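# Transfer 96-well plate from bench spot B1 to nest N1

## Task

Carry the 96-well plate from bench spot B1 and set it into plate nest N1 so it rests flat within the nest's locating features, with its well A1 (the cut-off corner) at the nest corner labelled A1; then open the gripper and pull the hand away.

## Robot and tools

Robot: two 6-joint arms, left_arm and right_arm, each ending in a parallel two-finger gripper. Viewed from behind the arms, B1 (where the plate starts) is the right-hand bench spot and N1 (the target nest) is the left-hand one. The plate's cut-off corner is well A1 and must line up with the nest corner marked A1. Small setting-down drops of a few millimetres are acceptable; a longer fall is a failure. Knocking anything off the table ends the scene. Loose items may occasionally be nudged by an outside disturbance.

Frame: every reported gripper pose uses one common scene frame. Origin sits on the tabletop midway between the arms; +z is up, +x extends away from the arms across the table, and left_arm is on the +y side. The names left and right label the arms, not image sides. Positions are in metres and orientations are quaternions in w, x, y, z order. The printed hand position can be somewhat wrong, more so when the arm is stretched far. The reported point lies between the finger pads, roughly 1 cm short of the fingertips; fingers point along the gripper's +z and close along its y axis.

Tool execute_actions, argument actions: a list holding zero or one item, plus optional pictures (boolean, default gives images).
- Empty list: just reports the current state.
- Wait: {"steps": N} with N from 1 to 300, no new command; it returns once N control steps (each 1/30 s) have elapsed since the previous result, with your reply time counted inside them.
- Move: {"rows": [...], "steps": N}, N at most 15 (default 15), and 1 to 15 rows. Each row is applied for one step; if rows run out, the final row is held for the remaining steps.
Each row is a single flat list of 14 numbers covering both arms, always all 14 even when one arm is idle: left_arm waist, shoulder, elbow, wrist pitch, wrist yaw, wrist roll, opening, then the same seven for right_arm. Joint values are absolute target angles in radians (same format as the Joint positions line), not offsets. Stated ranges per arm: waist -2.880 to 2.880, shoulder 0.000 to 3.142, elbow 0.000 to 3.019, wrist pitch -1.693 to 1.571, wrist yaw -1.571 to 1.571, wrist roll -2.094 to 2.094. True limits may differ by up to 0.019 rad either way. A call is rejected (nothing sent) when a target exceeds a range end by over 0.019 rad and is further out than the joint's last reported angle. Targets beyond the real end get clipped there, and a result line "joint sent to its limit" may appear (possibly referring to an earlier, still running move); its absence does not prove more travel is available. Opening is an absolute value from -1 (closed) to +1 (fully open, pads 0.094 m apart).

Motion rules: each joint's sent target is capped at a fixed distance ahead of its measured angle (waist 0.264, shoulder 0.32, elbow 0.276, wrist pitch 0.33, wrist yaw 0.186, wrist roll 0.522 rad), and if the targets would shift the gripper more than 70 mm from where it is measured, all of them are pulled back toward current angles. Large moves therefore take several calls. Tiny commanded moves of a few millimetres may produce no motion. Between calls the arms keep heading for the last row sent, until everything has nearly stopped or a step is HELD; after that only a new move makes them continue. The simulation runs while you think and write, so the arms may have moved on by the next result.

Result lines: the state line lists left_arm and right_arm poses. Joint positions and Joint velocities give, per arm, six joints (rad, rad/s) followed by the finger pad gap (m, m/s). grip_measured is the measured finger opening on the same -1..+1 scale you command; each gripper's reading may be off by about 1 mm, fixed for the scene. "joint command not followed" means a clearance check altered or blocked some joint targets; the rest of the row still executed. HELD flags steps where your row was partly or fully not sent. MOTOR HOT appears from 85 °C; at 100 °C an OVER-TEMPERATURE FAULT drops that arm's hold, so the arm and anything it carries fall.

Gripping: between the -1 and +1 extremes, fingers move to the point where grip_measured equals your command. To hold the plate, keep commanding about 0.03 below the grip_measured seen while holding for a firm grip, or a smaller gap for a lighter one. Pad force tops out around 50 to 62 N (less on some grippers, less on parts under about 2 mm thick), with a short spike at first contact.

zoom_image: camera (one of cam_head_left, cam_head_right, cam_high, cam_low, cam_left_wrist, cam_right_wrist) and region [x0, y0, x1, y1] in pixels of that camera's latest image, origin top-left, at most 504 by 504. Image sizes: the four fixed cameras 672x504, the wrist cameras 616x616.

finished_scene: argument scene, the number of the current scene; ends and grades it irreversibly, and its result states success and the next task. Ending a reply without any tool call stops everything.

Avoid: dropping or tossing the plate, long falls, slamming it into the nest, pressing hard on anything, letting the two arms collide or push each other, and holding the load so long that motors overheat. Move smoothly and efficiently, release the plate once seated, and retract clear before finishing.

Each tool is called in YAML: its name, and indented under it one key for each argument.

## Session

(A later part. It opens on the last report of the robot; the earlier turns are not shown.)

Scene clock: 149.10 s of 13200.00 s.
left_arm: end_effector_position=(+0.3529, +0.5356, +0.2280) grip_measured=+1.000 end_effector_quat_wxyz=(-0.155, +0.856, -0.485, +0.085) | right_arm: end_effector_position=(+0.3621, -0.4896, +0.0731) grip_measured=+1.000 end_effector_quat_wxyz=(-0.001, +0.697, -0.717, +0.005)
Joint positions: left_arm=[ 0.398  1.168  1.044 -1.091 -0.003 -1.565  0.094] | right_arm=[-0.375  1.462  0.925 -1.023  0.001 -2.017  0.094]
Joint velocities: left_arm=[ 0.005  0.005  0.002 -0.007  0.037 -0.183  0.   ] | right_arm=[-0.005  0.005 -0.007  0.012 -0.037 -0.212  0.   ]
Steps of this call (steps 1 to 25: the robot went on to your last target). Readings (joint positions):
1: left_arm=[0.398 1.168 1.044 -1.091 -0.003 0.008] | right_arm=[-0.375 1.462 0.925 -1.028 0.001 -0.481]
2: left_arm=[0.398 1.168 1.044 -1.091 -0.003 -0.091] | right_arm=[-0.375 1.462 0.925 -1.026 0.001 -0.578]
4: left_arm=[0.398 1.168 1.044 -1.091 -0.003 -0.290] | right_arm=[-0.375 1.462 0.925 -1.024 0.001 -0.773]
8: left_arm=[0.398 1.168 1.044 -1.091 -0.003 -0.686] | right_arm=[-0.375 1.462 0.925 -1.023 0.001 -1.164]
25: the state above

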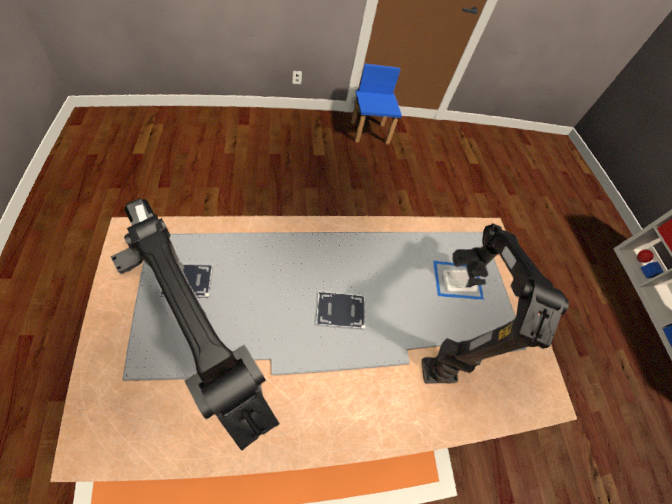

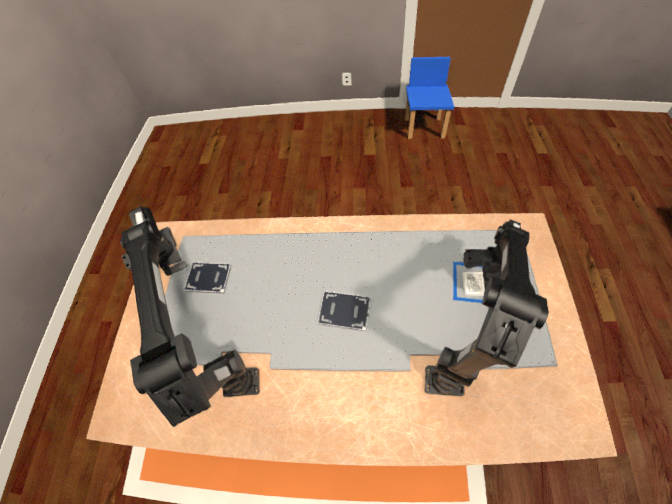

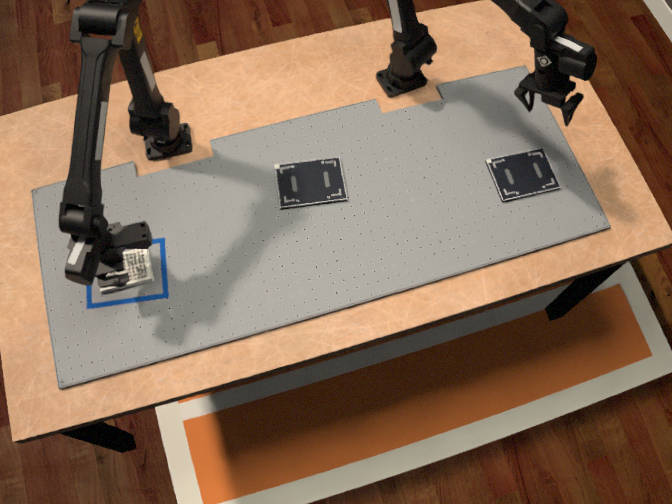

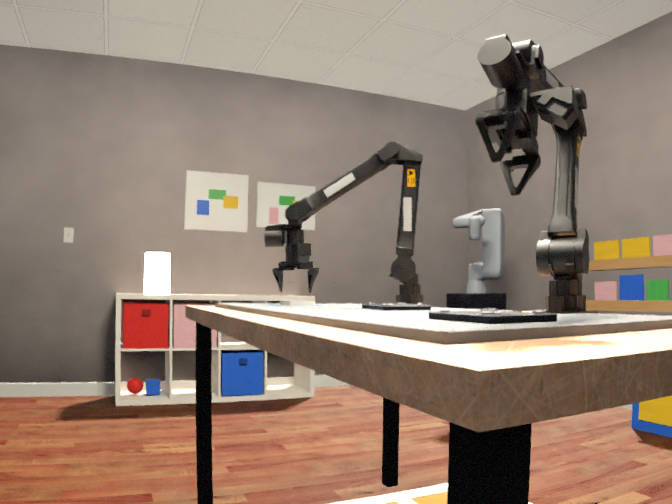

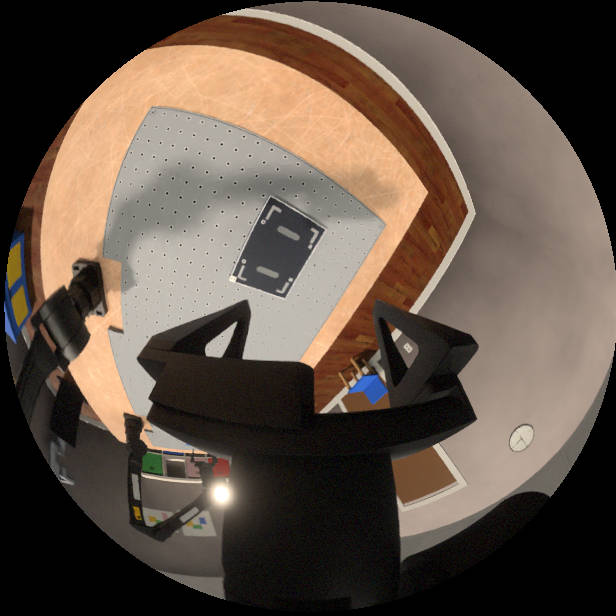

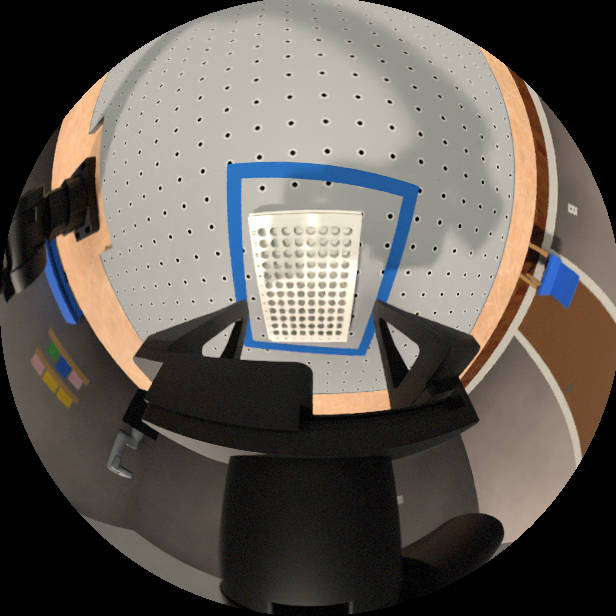

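execute_actions:
  actions: []

zoom_image:
  camera: "cam_right_wrist"
  region: [211, 170, 411, 370]

zoom_image:
  camera: "cam_low"
  region: [240, 240, 360, 330]

Scene clock: 151.27 s of 13200.00 s.
left_arm: end_effector_position=(+0.3529, +0.5356, +0.2280) grip_measured=+1.000 end_effector_quat_wxyz=(-0.154, +0.863, -0.473, +0.088) | right_arm: end_effector_position=(+0.3621, -0.4896, +0.0731) grip_measured=+1.000 end_effector_quat_wxyz=(-0.001, +0.706, -0.708, +0.005)
Joint positions: left_arm=[ 0.398  1.168  1.044 -1.091 -0.003 -1.593  0.094] | right_arm=[-0.375  1.462  0.925 -1.023  0.001 -2.043  0.094]
Joint velocities: left_arm=[-0.005 -0.005  0.022  0.007  0.007 -0.007  0.   ] | right_arm=[-0.005 -0.005 -0.017 -0.007 -0.007  0.037  0.   ]
Steps of this call (steps 1 to 30: the robot went on to your last target; steps 31 to 65: nothing new was sent). Readings (joint positions):
1: left_arm=[0.398 1.168 1.044 -1.091 -0.003 -1.571] | right_arm=[-0.375 1.462 0.925 -1.023 0.001 -2.022]
2: left_arm=[0.398 1.168 1.044 -1.091 -0.003 -1.575] | right_arm=[-0.375 1.462 0.925 -1.023 0.001 -2.026]
4: left_arm=[0.398 1.168 1.044 -1.091 -0.003 -1.582] | right_arm=[-0.375 1.462 0.925 -1.023 0.001 -2.032]
8: left_arm=[0.398 1.168 1.044 -1.091 -0.003 -1.589] | right_arm=[-0.375 1.462 0.925 -1.023 0.001 -2.039]
65: the state above
All arms were judged still, so your last target was given up. Only a new action makes them travel on or press farther. Fingers that are still opening or closing keep moving.

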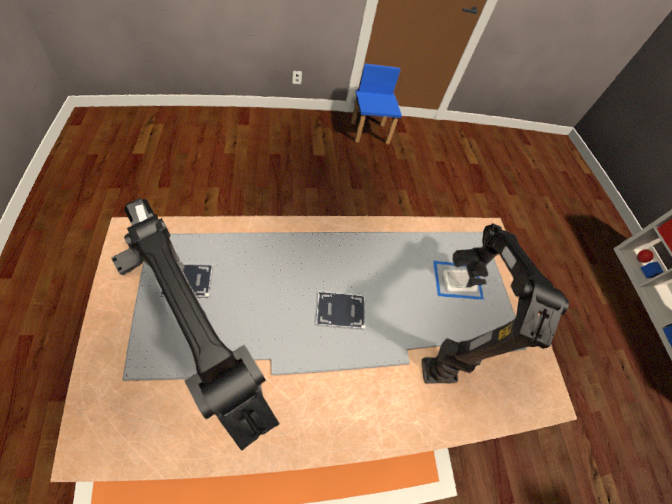

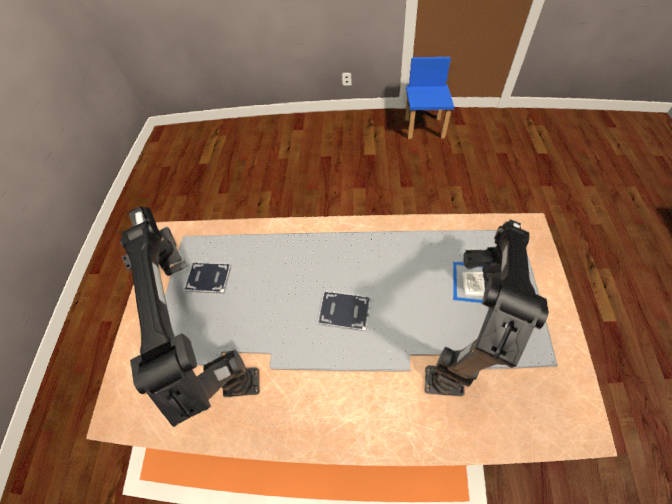

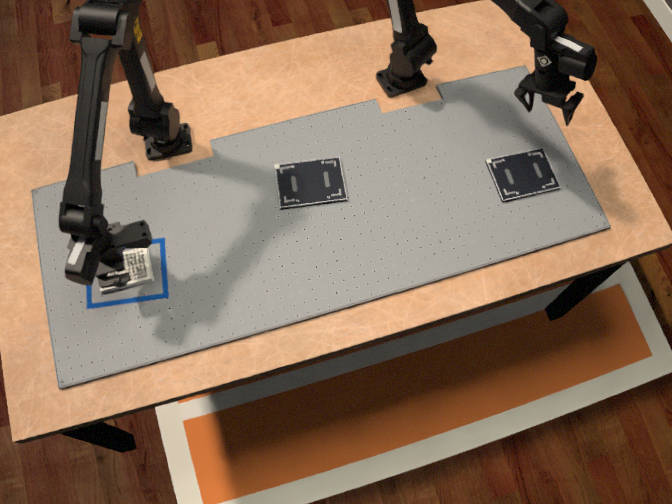

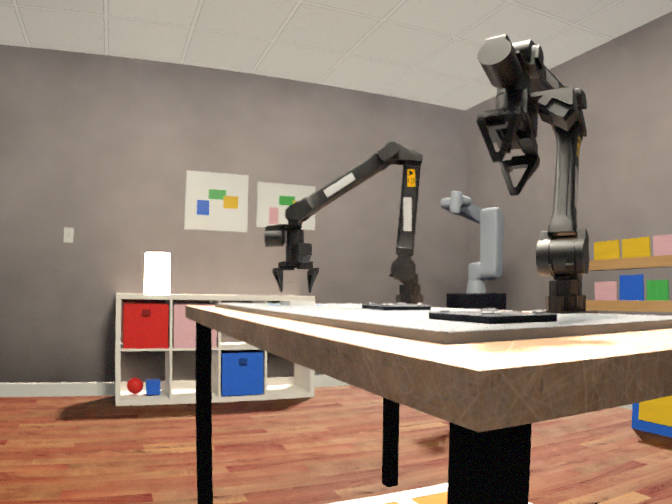

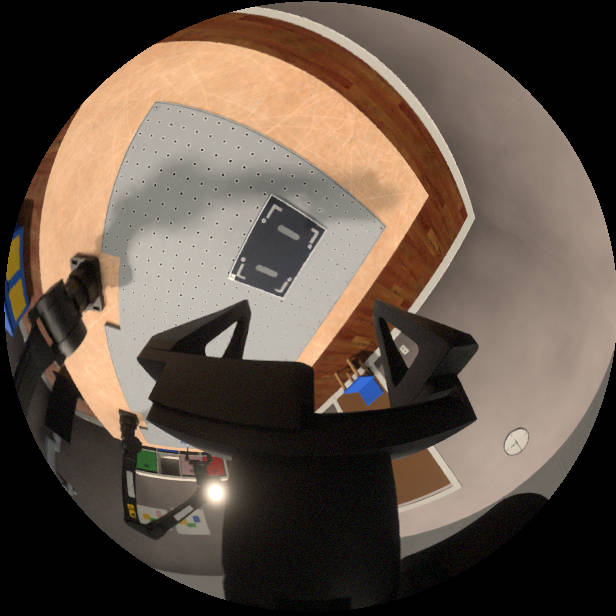

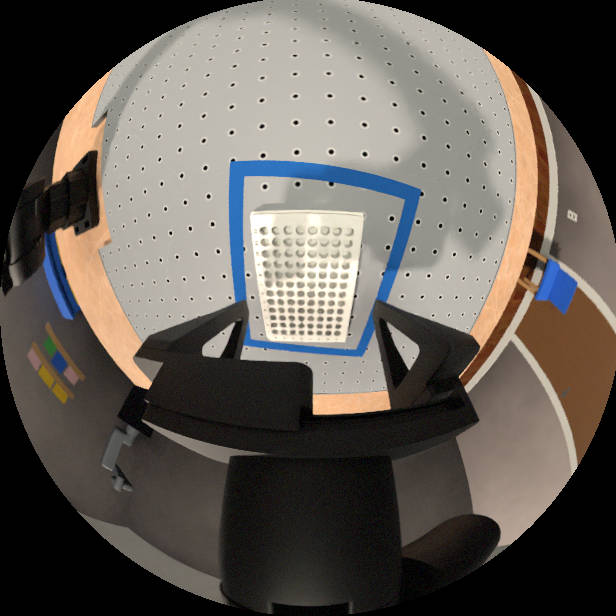

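Region (211, 170, 411, 370) of cam_right_wrist's 616x616 image, scaled by 2.520, with more detail than that image has.

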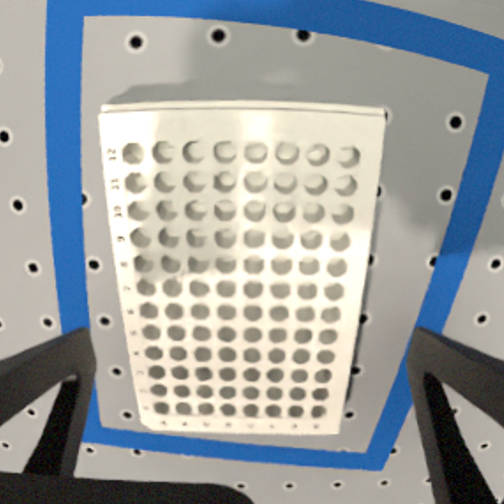

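Region (240, 240, 360, 330) of cam_low's 672x504 image, scaled by 4.200, with more detail than that image has; it fills the top 378 rows of this view, and the rest is white.

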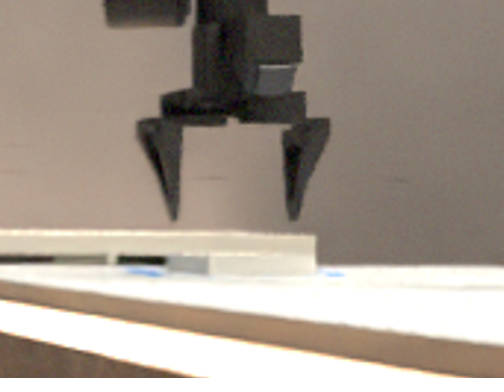

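execute_actions:
  actions:
    - {"rows": [[0.4,1.17,1.056,-1.1,0.0,-1.6,1, -0.375,1.468,0.92,-1.005,0.0,-2.059,1],[0.4,1.17,1.056,-1.1,0.0,-1.6,1, -0.375,1.473,0.915,-0.998,0.0,-2.059,1],[0.4,1.17,1.056,-1.1,0.0,-1.6,1, -0.375,1.478,0.91,-0.99,0.0,-2.059,1],[0.4,1.17,1.056,-1.1,0.0,-1.6,1, -0.375,1.483,0.906,-0.982,0.0,-2.059,1],[0.4,1.17,1.056,-1.1,0.0,-1.6,1, -0.375,1.488,0.902,-0.974,0.0,-2.059,1],[0.4,1.17,1.056,-1.1,0.0,-1.6,1, -0.375,1.492,0.898,-0.966,0.0,-2.059,1],[0.4,1.17,1.056,-1.1,0.0,-1.6,1, -0.375,1.496,0.894,-0.959,0.0,-2.059,1],[0.4,1.17,1.056,-1.1,0.0,-1.6,1, -0.375,1.5,0.89,-0.952,0.0,-2.059,1]], "steps": 15}
  pictures: false

execute_actions:
  actions:
    - {"steps": 6}
  pictures: false

Scene clock: 170.43 s of 13200.00 s.
left_arm: end_effector_position=(+0.3529, +0.5356, +0.2280) grip_measured=+1.000 end_effector_quat_wxyz=(-0.154, +0.863, -0.473, +0.088) | right_arm: end_effector_position=(+0.3613, -0.4892, +0.0542) grip_measured=+1.000 end_effector_quat_wxyz=(-0.001, +0.707, -0.708, +0.006)
Joint positions: left_arm=[ 0.398  1.168  1.044 -1.091 -0.003 -1.593  0.094] | right_arm=[-0.375  1.488  0.895 -0.965  0.001 -2.043  0.094]
Joint velocities: left_arm=[-0.005 -0.024  0.002  0.007 -0.051 -0.037  0.   ] | right_arm=[-0.005 -0.005  0.007  0.037 -0.051 -0.007  0.   ]
Steps of this call (steps 1 to 90: nothing new was sent; then 15.67 s passed at rest; steps 91 to 105: all 15 steps of this action). Readings (joint positions):
91: left_arm=[0.398 1.168 1.044 -1.091 -0.003 -1.593] | right_arm=[-0.375 1.462 0.925 -1.022 0.001 -2.043]
92: left_arm=[0.398 1.168 1.044 -1.091 -0.003 -1.593] | right_arm=[-0.375 1.462 0.925 -1.020 0.001 -2.043]
94: left_arm=[0.398 1.168 1.044 -1.091 -0.003 -1.593] | right_arm=[-0.375 1.462 0.923 -1.007 0.001 -2.043]
98: left_arm=[0.398 1.168 1.044 -1.091 -0.003 -1.593] | right_arm=[-0.375 1.469 0.908 -0.977 0.001 -2.043]
105: the state above

Scene clock: 170.63 s of 13200.00 s.
left_arm: end_effector_position=(+0.3529, +0.5356, +0.2280) grip_measured=+1.000 end_effector_quat_wxyz=(-0.154, +0.863, -0.473, +0.088) | right_arm: end_effector_position=(+0.3616, -0.4893, +0.0542) grip_measured=+1.000 end_effector_quat_wxyz=(-0.002, +0.707, -0.708, +0.006)
Joint positions: left_arm=[ 0.398  1.168  1.044 -1.091 -0.003 -1.593  0.094] | right_arm=[-0.375  1.488  0.895 -0.964  0.001 -2.043  0.094]
Joint velocities: left_arm=[ 0.005 -0.015  0.007  0.002 -0.007 -0.066  0.   ] | right_arm=[ 0.005  0.005 -0.002 -0.017  0.007  0.007  0.   ]
Steps of this call (steps 1 to 6: the robot went on to your last target). Readings (joint positions):
1: left_arm=[0.398 1.168 1.044 -1.091 -0.003 -1.593] | right_arm=[-0.375 1.488 0.895 -0.965 0.001 -2.043]
2: left_arm=[0.398 1.168 1.044 -1.091 -0.003 -1.593] | right_arm=[-0.375 1.488 0.895 -0.964 0.001 -2.043]
4: left_arm=[0.398 1.168 1.044 -1.091 -0.003 -1.593] | right_arm=[-0.375 1.488 0.895 -0.964 0.001 -2.043]
6: the state above

execute_actions:
  actions:
    - {"rows": [[0.4,1.17,1.056,-1.1,0.0,-1.6,1, -0.375,1.5,0.885,-0.952,0.0,-2.059,1],[0.4,1.17,1.056,-1.1,0.0,-1.6,1, -0.375,1.503,0.881,-0.952,0.0,-2.059,1],[0.4,1.17,1.056,-1.1,0.0,-1.6,1, -0.375,1.506,0.878,-0.949,0.0,-2.059,1],[0.4,1.17,1.056,-1.1,0.0,-1.6,1, -0.375,1.51,0.875,-0.944,0.0,-2.059,1],[0.4,1.17,1.056,-1.1,0.0,-1.6,1, -0.375,1.514,0.873,-0.938,0.0,-2.059,1],[0.4,1.17,1.056,-1.1,0.0,-1.6,1, -0.375,1.518,0.871,-0.932,0.0,-2.059,1],[0.4,1.17,1.056,-1.1,0.0,-1.6,1, -0.375,1.522,0.869,-0.926,0.0,-2.059,1],[0.4,1.17,1.056,-1.1,0.0,-1.6,1, -0.375,1.525,0.867,-0.92,0.0,-2.059,1],[0.4,1.17,1.056,-1.1,0.0,-1.6,1, -0.375,1.528,0.866,-0.915,0.0,-2.059,1],[0.4,1.17,1.056,-1.1,0.0,-1.6,1, -0.375,1.531,0.865,-0.91,0.0,-2.059,1]], "steps": 15}
  pictures: false

execute_actions:
  actions:
    - {"steps": 8}

zoom_image:
  camera: "cam_low"
  region: [240, 240, 360, 330]

zoom_image:
  camera: "cam_right_wrist"
  region: [211, 170, 411, 370]

Scene clock: 181.77 s of 13200.00 s.
left_arm: end_effector_position=(+0.3529, +0.5356, +0.2280) grip_measured=+1.000 end_effector_quat_wxyz=(-0.154, +0.863, -0.473, +0.088) | right_arm: end_effector_position=(+0.3587, -0.4879, +0.0363) grip_measured=+1.000 end_effector_quat_wxyz=(+0.000, +0.707, -0.708, +0.001)
Joint positions: left_arm=[ 0.398  1.168  1.044 -1.091 -0.003 -1.593  0.094] | right_arm=[-0.375  1.518  0.872 -0.923  0.001 -2.043  0.094]
Joint velocities: left_arm=[-0.005 -0.005 -0.007 -0.002 -0.095  0.022  0.   ] | right_arm=[-0.005  0.024 -0.027 -0.002  0.022 -0.051  0.   ]
Steps of this call (steps 1 to 15: the robot went on to your last target; steps 16 to 90: nothing new was sent; then 7.63 s passed at rest; steps 91 to 105: all 15 steps of this action). Readings (joint positions):
91: left_arm=[0.398 1.168 1.044 -1.091 -0.003 -1.593] | right_arm=[-0.375 1.488 0.895 -0.964 0.001 -2.043]
92: left_arm=[0.398 1.168 1.044 -1.091 -0.003 -1.593] | right_arm=[-0.375 1.488 0.895 -0.964 0.001 -2.043]
94: left_arm=[0.398 1.168 1.044 -1.091 -0.003 -1.593] | right_arm=[-0.375 1.489 0.891 -0.960 0.001 -2.043]
98: left_arm=[0.398 1.168 1.044 -1.091 -0.003 -1.593] | right_arm=[-0.375 1.496 0.880 -0.943 0.001 -2.043]
105: the state above

Scene clock: 182.03 s of 13200.00 s.
left_arm: end_effector_position=(+0.3529, +0.5356, +0.2280) grip_measured=+1.000 end_effector_quat_wxyz=(-0.154, +0.863, -0.473, +0.088) | right_arm: end_effector_position=(+0.3589, -0.4879, +0.0363) grip_measured=+1.000 end_effector_quat_wxyz=(+0.000, +0.707, -0.708, +0.001)
Joint positions: left_arm=[ 0.398  1.168  1.044 -1.091 -0.003 -1.593  0.094] | right_arm=[-0.375  1.518  0.872 -0.922  0.001 -2.043  0.094]
Joint velocities: left_arm=[-0.005 -0.005 -0.017  0.002  0.037  0.037  0.   ] | right_arm=[-0.015 -0.005 -0.007 -0.007 -0.022 -0.022  0.   ]
Steps of this call (steps 1 to 8: the robot went on to your last target). Readings (joint positions):
1: left_arm=[0.398 1.168 1.044 -1.091 -0.003 -1.593] | right_arm=[-0.375 1.518 0.872 -0.922 0.001 -2.043]
2: left_arm=[0.398 1.168 1.044 -1.091 -0.003 -1.593] | right_arm=[-0.375 1.518 0.872 -0.922 0.001 -2.043]
4: left_arm=[0.398 1.168 1.044 -1.091 -0.003 -1.593] | right_arm=[-0.375 1.518 0.872 -0.922 0.001 -2.043]
8: the state above

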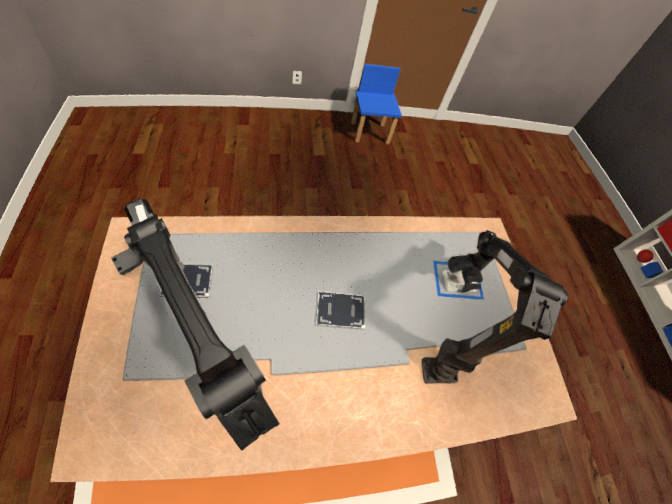

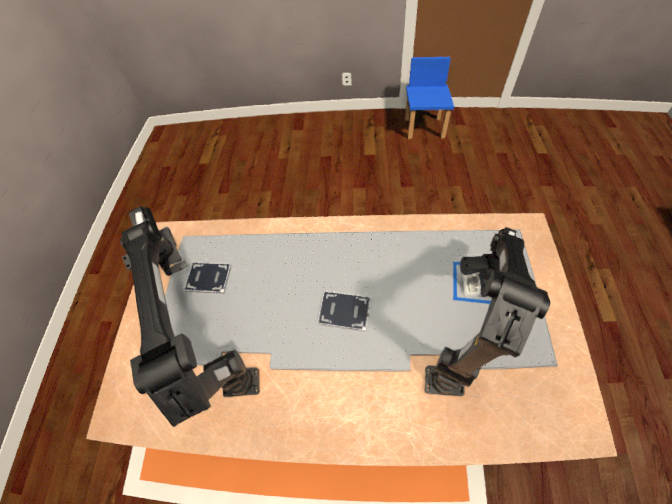

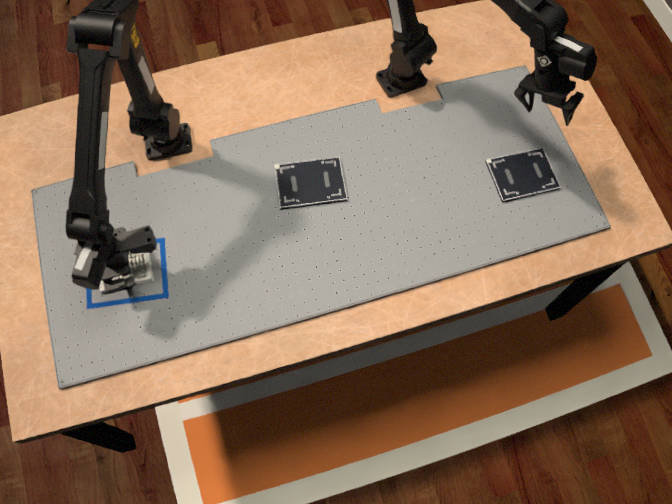

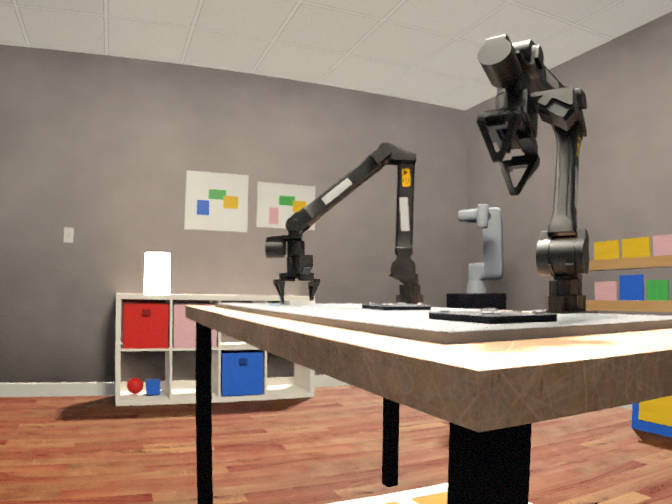

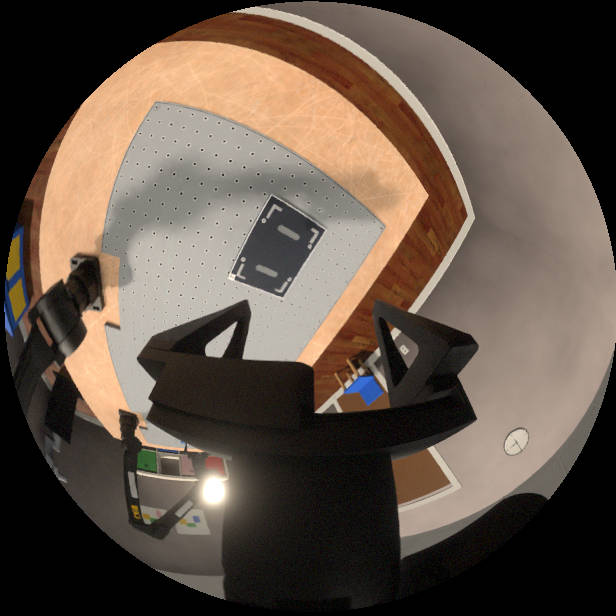

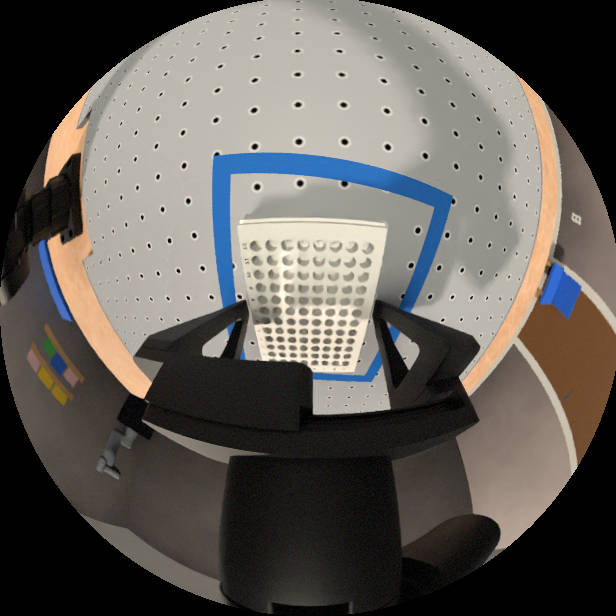

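Region (240, 240, 360, 330) of cam_low's 672x504 image, scaled by 4.200, with more detail than that image has; it fills the top 378 rows of this view, and the rest is white.

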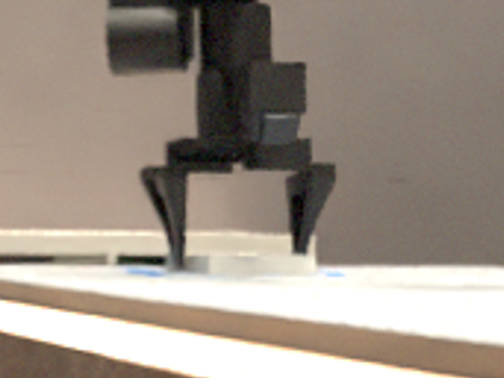

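Region (211, 170, 411, 370) of cam_right_wrist's 616x616 image, scaled by 2.520, with more detail than that image has.

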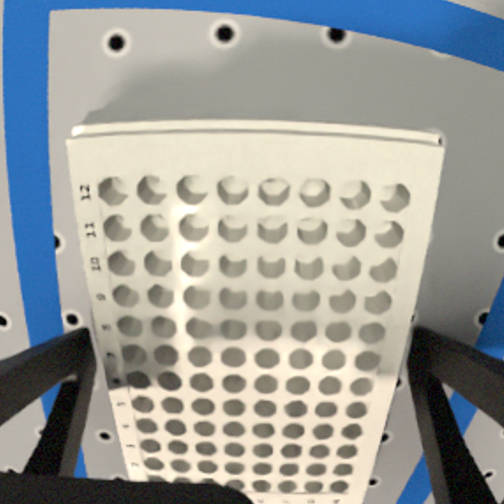

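execute_actions:
  actions:
    - {"rows": [[0.4,1.17,1.056,-1.1,0.0,-1.6,1, -0.375,1.525,0.868,-0.915,0.0,-2.05,0.9],[0.4,1.17,1.056,-1.1,0.0,-1.6,1, -0.375,1.525,0.868,-0.915,0.0,-2.05,0.87],[0.4,1.17,1.056,-1.1,0.0,-1.6,1, -0.375,1.525,0.868,-0.915,0.0,-2.05,0.85],[0.4,1.17,1.056,-1.1,0.0,-1.6,1, -0.375,1.525,0.868,-0.915,0.0,-2.05,0.83],[0.4,1.17,1.056,-1.1,0.0,-1.6,1, -0.375,1.525,0.868,-0.915,0.0,-2.05,0.81],[0.4,1.17,1.056,-1.1,0.0,-1.6,1, -0.375,1.525,0.868,-0.915,0.0,-2.05,0.79],[0.4,1.17,1.056,-1.1,0.0,-1.6,1, -0.375,1.525,0.868,-0.915,0.0,-2.05,0.77],[0.4,1.17,1.056,-1.1,0.0,-1.6,1, -0.375,1.525,0.868,-0.915,0.0,-2.05,0.75]], "steps": 15}
  pictures: false

execute_actions:
  actions:
    - {"steps": 8}
  pictures: false

Scene clock: 189.53 s of 13200.00 s.
left_arm: end_effector_position=(+0.3529, +0.5356, +0.2280) grip_measured=+1.000 end_effector_quat_wxyz=(-0.154, +0.863, -0.473, +0.088) | right_arm: end_effector_position=(+0.3589, -0.4879, +0.0363) grip_measured=+0.765 end_effector_quat_wxyz=(+0.000, +0.707, -0.708, +0.001)
Joint positions: left_arm=[ 0.398  1.168  1.044 -1.091 -0.003 -1.593  0.094] | right_arm=[-0.375  1.518  0.872 -0.922  0.001 -2.043  0.083]
Joint velocities: left_arm=[-0.005 -0.015  0.002 -0.007  0.022  0.022  0.   ] | right_arm=[-0.005 -0.015  0.012 -0.017 -0.037 -0.051 -0.   ]
Steps of this call (steps 1 to 15: the robot went on to your last target; steps 16 to 90: nothing new was sent; then 4.00 s passed at rest; steps 91 to 105: all 15 steps of this action). Readings (joint positions):
91: left_arm=[0.398 1.168 1.044 -1.091 -0.003 -1.593] | right_arm=[-0.375 1.518 0.872 -0.922 0.001 -2.043]
92: left_arm=[0.398 1.168 1.044 -1.091 -0.003 -1.593] | right_arm=[-0.375 1.518 0.872 -0.922 0.001 -2.043]
94: left_arm=[0.398 1.168 1.044 -1.091 -0.003 -1.593] | right_arm=[-0.375 1.518 0.872 -0.922 0.001 -2.043]
98: left_arm=[0.398 1.168 1.044 -1.091 -0.003 -1.593] | right_arm=[-0.375 1.518 0.872 -0.922 0.001 -2.043]
105: the state above

Scene clock: 189.80 s of 13200.00 s.
left_arm: end_effector_position=(+0.3529, +0.5356, +0.2280) grip_measured=+1.000 end_effector_quat_wxyz=(-0.154, +0.863, -0.473, +0.088) | right_arm: end_effector_position=(+0.3589, -0.4879, +0.0363) grip_measured=+0.765 end_effector_quat_wxyz=(+0.000, +0.707, -0.708, +0.001)
Joint positions: left_arm=[ 0.398  1.168  1.044 -1.091 -0.003 -1.593  0.094] | right_arm=[-0.375  1.518  0.872 -0.922  0.001 -2.043  0.083]
Joint velocities: left_arm=[-0.005 -0.005  0.017  0.007 -0.051  0.037  0.   ] | right_arm=[-0.005 -0.015 -0.012 -0.002 -0.095  0.037 -0.001]
Steps of this call (steps 1 to 8: the robot went on to your last target). Readings (joint positions):
1: left_arm=[0.398 1.168 1.044 -1.091 -0.003 -1.593] | right_arm=[-0.375 1.518 0.872 -0.922 0.001 -2.043]
2: left_arm=[0.398 1.168 1.044 -1.091 -0.003 -1.593] | right_arm=[-0.375 1.518 0.872 -0.922 0.001 -2.043]
4: left_arm=[0.398 1.168 1.044 -1.091 -0.003 -1.593] | right_arm=[-0.375 1.518 0.872 -0.922 0.001 -2.043]
8: the state above

execute_actions:
  actions:
    - {"rows": [[0.4,1.18,1.06,-1.1,0.0,-1.58,1, -0.375,1.52,0.872,-0.92,0.0,-2.05,0.73],[0.395,1.2,1.065,-1.105,0.0,-1.55,1, -0.375,1.515,0.885,-0.925,0.0,-2.05,0.73],[0.39,1.22,1.07,-1.11,0.0,-1.52,1, -0.375,1.505,0.9,-0.932,0.0,-2.05,0.73],[0.38,1.245,1.075,-1.115,0.0,-1.48,1, -0.375,1.495,0.915,-0.94,0.0,-2.05,0.73],[0.37,1.27,1.08,-1.12,0.0,-1.44,1, -0.375,1.487,0.925,-0.95,0.0,-2.05,0.73],[0.36,1.295,1.085,-1.126,0.0,-1.4,1, -0.375,1.479,0.933,-0.964,0.0,-2.05,0.73],[0.35,1.32,1.09,-1.132,0.0,-1.36,1, -0.375,1.471,0.941,-0.979,0.0,-2.05,0.73],[0.34,1.345,1.095,-1.138,0.0,-1.32,1, -0.375,1.463,0.949,-0.994,0.0,-2.05,0.73],[0.33,1.37,1.1,-1.144,0.0,-1.28,1, -0.375,1.455,0.957,-1.009,0.0,-2.05,0.73],[0.32,1.395,1.105,-1.15,0.0,-1.24,1, -0.375,1.447,0.965,-1.024,0.0,-2.05,0.73],[0.312,1.42,1.11,-1.156,0.0,-1.2,1, -0.375,1.439,0.973,-1.039,0.0,-2.05,0.73],[0.304,1.44,1.113,-1.162,0.0,-1.16,1, -0.375,1.431,0.981,-1.054,0.0,-2.05,0.73],[0.298,1.46,1.116,-1.168,0.0,-1.12,1, -0.375,1.423,0.989,-1.069,0.0,-2.05,0.73],[0.293,1.478,1.118,-1.174,0.0,-1.09,1, -0.375,1.415,0.995,-1.082,0.0,-2.05,0.73],[0.289,1.49,1.12,-1.18,0.0,-1.07,1, -0.375,1.407,1.0,-1.093,0.0,-2.05,0.73]], "steps": 15}
  pictures: false

execute_actions:
  actions:
    - {"steps": 8}

Scene clock: 209.13 s of 13200.00 s.
left_arm: end_effector_position=(+0.3714, +0.5008, +0.1136) grip_measured=+1.000 end_effector_quat_wxyz=(-0.000, +0.738, -0.675, -0.001) | right_arm: end_effector_position=(+0.3544, -0.4857, +0.0750) grip_measured=+0.752 end_effector_quat_wxyz=(+0.003, +0.707, -0.708, -0.009)
Joint positions: left_arm=[ 0.3    1.47   1.053 -1.155 -0.003 -1.213  0.094] | right_arm=[-0.375  1.455  0.924 -1.058  0.001 -2.043  0.082]
Joint velocities: left_arm=[-0.22   0.669  0.007 -0.168  0.007  0.93   0.   ] | right_arm=[-0.024 -0.317  0.266 -0.354 -0.022 -0.066 -0.001]
Steps of this call (steps 1 to 15: the robot went on to your last target; steps 16 to 90: nothing new was sent; then 15.83 s passed at rest; steps 91 to 105: all 15 steps of this action). Readings (joint positions):
91: left_arm=[0.398 1.168 1.044 -1.091 -0.003 -1.592] | right_arm=[-0.375 1.518 0.872 -0.922 0.001 -2.043]
92: left_arm=[0.398 1.169 1.044 -1.092 -0.003 -1.587] | right_arm=[-0.375 1.518 0.872 -0.922 0.001 -2.043]
94: left_arm=[0.398 1.179 1.044 -1.097 -0.003 -1.560] | right_arm=[-0.375 1.518 0.872 -0.923 0.001 -2.043]
98: left_arm=[0.374 1.257 1.044 -1.115 -0.003 -1.457] | right_arm=[-0.375 1.513 0.875 -0.957 0.001 -2.043]
105: the state above

Scene clock: 209.40 s of 13200.00 s.
left_arm: end_effector_position=(+0.3724, +0.4955, +0.0999) grip_measured=+1.000 end_effector_quat_wxyz=(-0.024, -0.694, +0.720, +0.009) | right_arm: end_effector_position=(+0.3609, -0.4890, +0.0974) grip_measured=+0.752 end_effector_quat_wxyz=(-0.003, +0.707, -0.708, +0.011)
Joint positions: left_arm=[ 0.287  1.514  1.061 -1.169 -0.002 -1.1    0.094] | right_arm=[-0.375  1.417  0.95  -1.081  0.001 -2.043  0.082]
Joint velocities: left_arm=[-0.015 -0.015  0.066 -0.007  0.007  0.183  0.   ] | right_arm=[-0.005 -0.015 -0.027 -0.042  0.007  0.022 -0.001]
Steps of this call (steps 1 to 8: the robot went on to your last target). Readings (joint positions):
1: left_arm=[0.294 1.489 1.053 -1.160 -0.003 -1.185] | right_arm=[-0.375 1.445 0.932 -1.068 0.001 -2.043]
2: left_arm=[0.290 1.503 1.053 -1.163 -0.002 -1.163] | right_arm=[-0.375 1.435 0.939 -1.074 0.001 -2.043]
4: left_arm=[0.287 1.514 1.053 -1.167 -0.002 -1.132] | right_arm=[-0.375 1.421 0.948 -1.078 0.001 -2.043]
8: the state above

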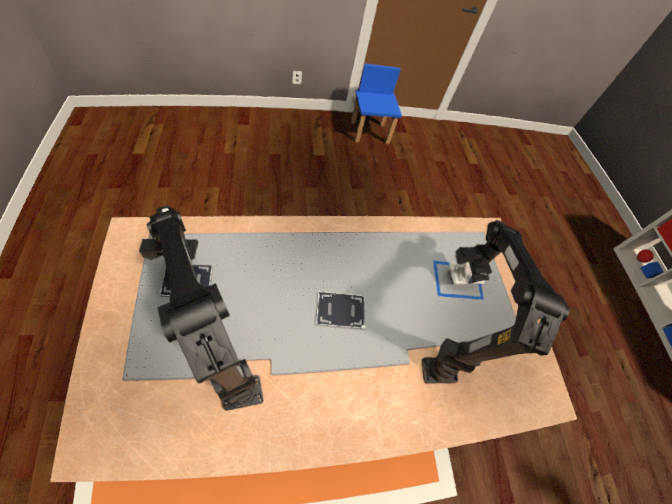

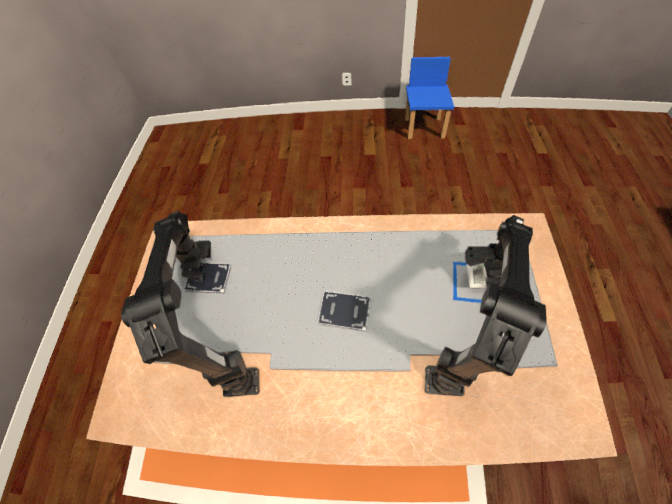

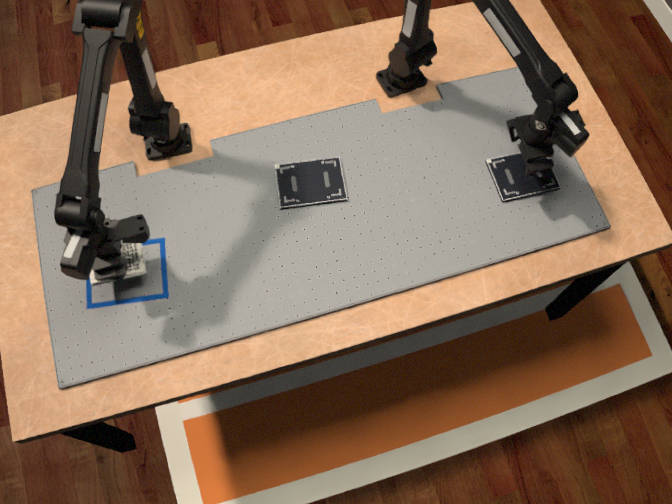

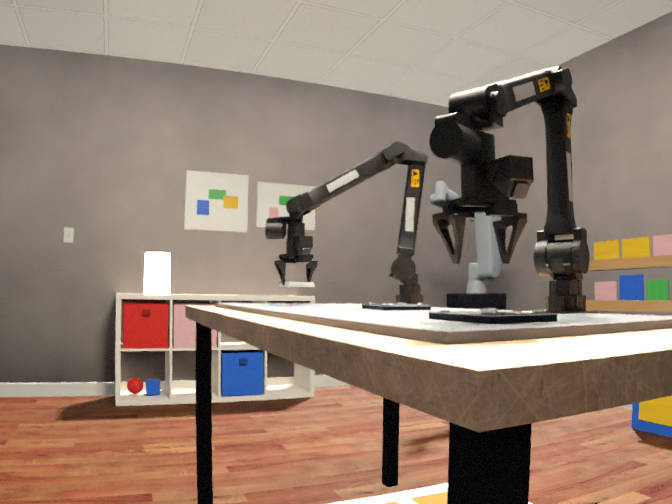

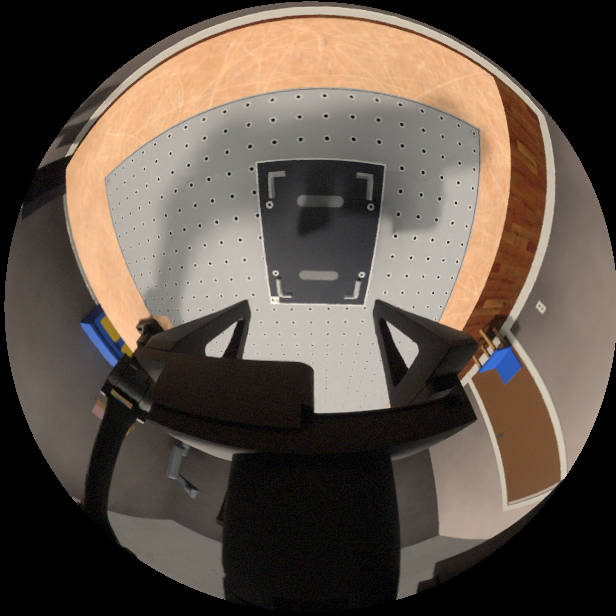

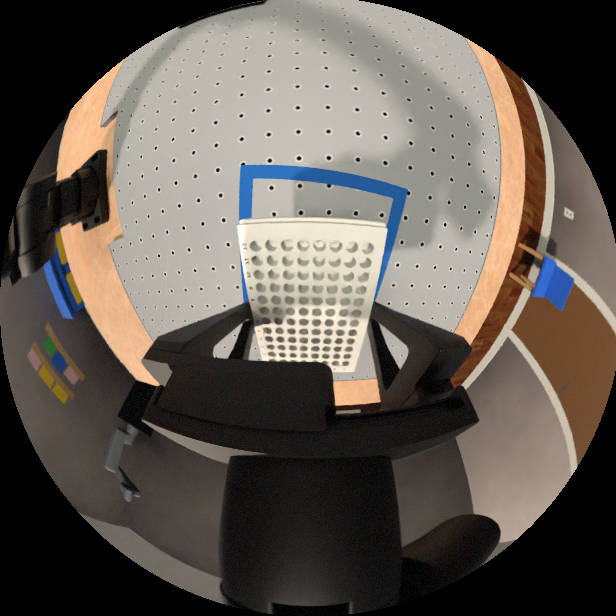

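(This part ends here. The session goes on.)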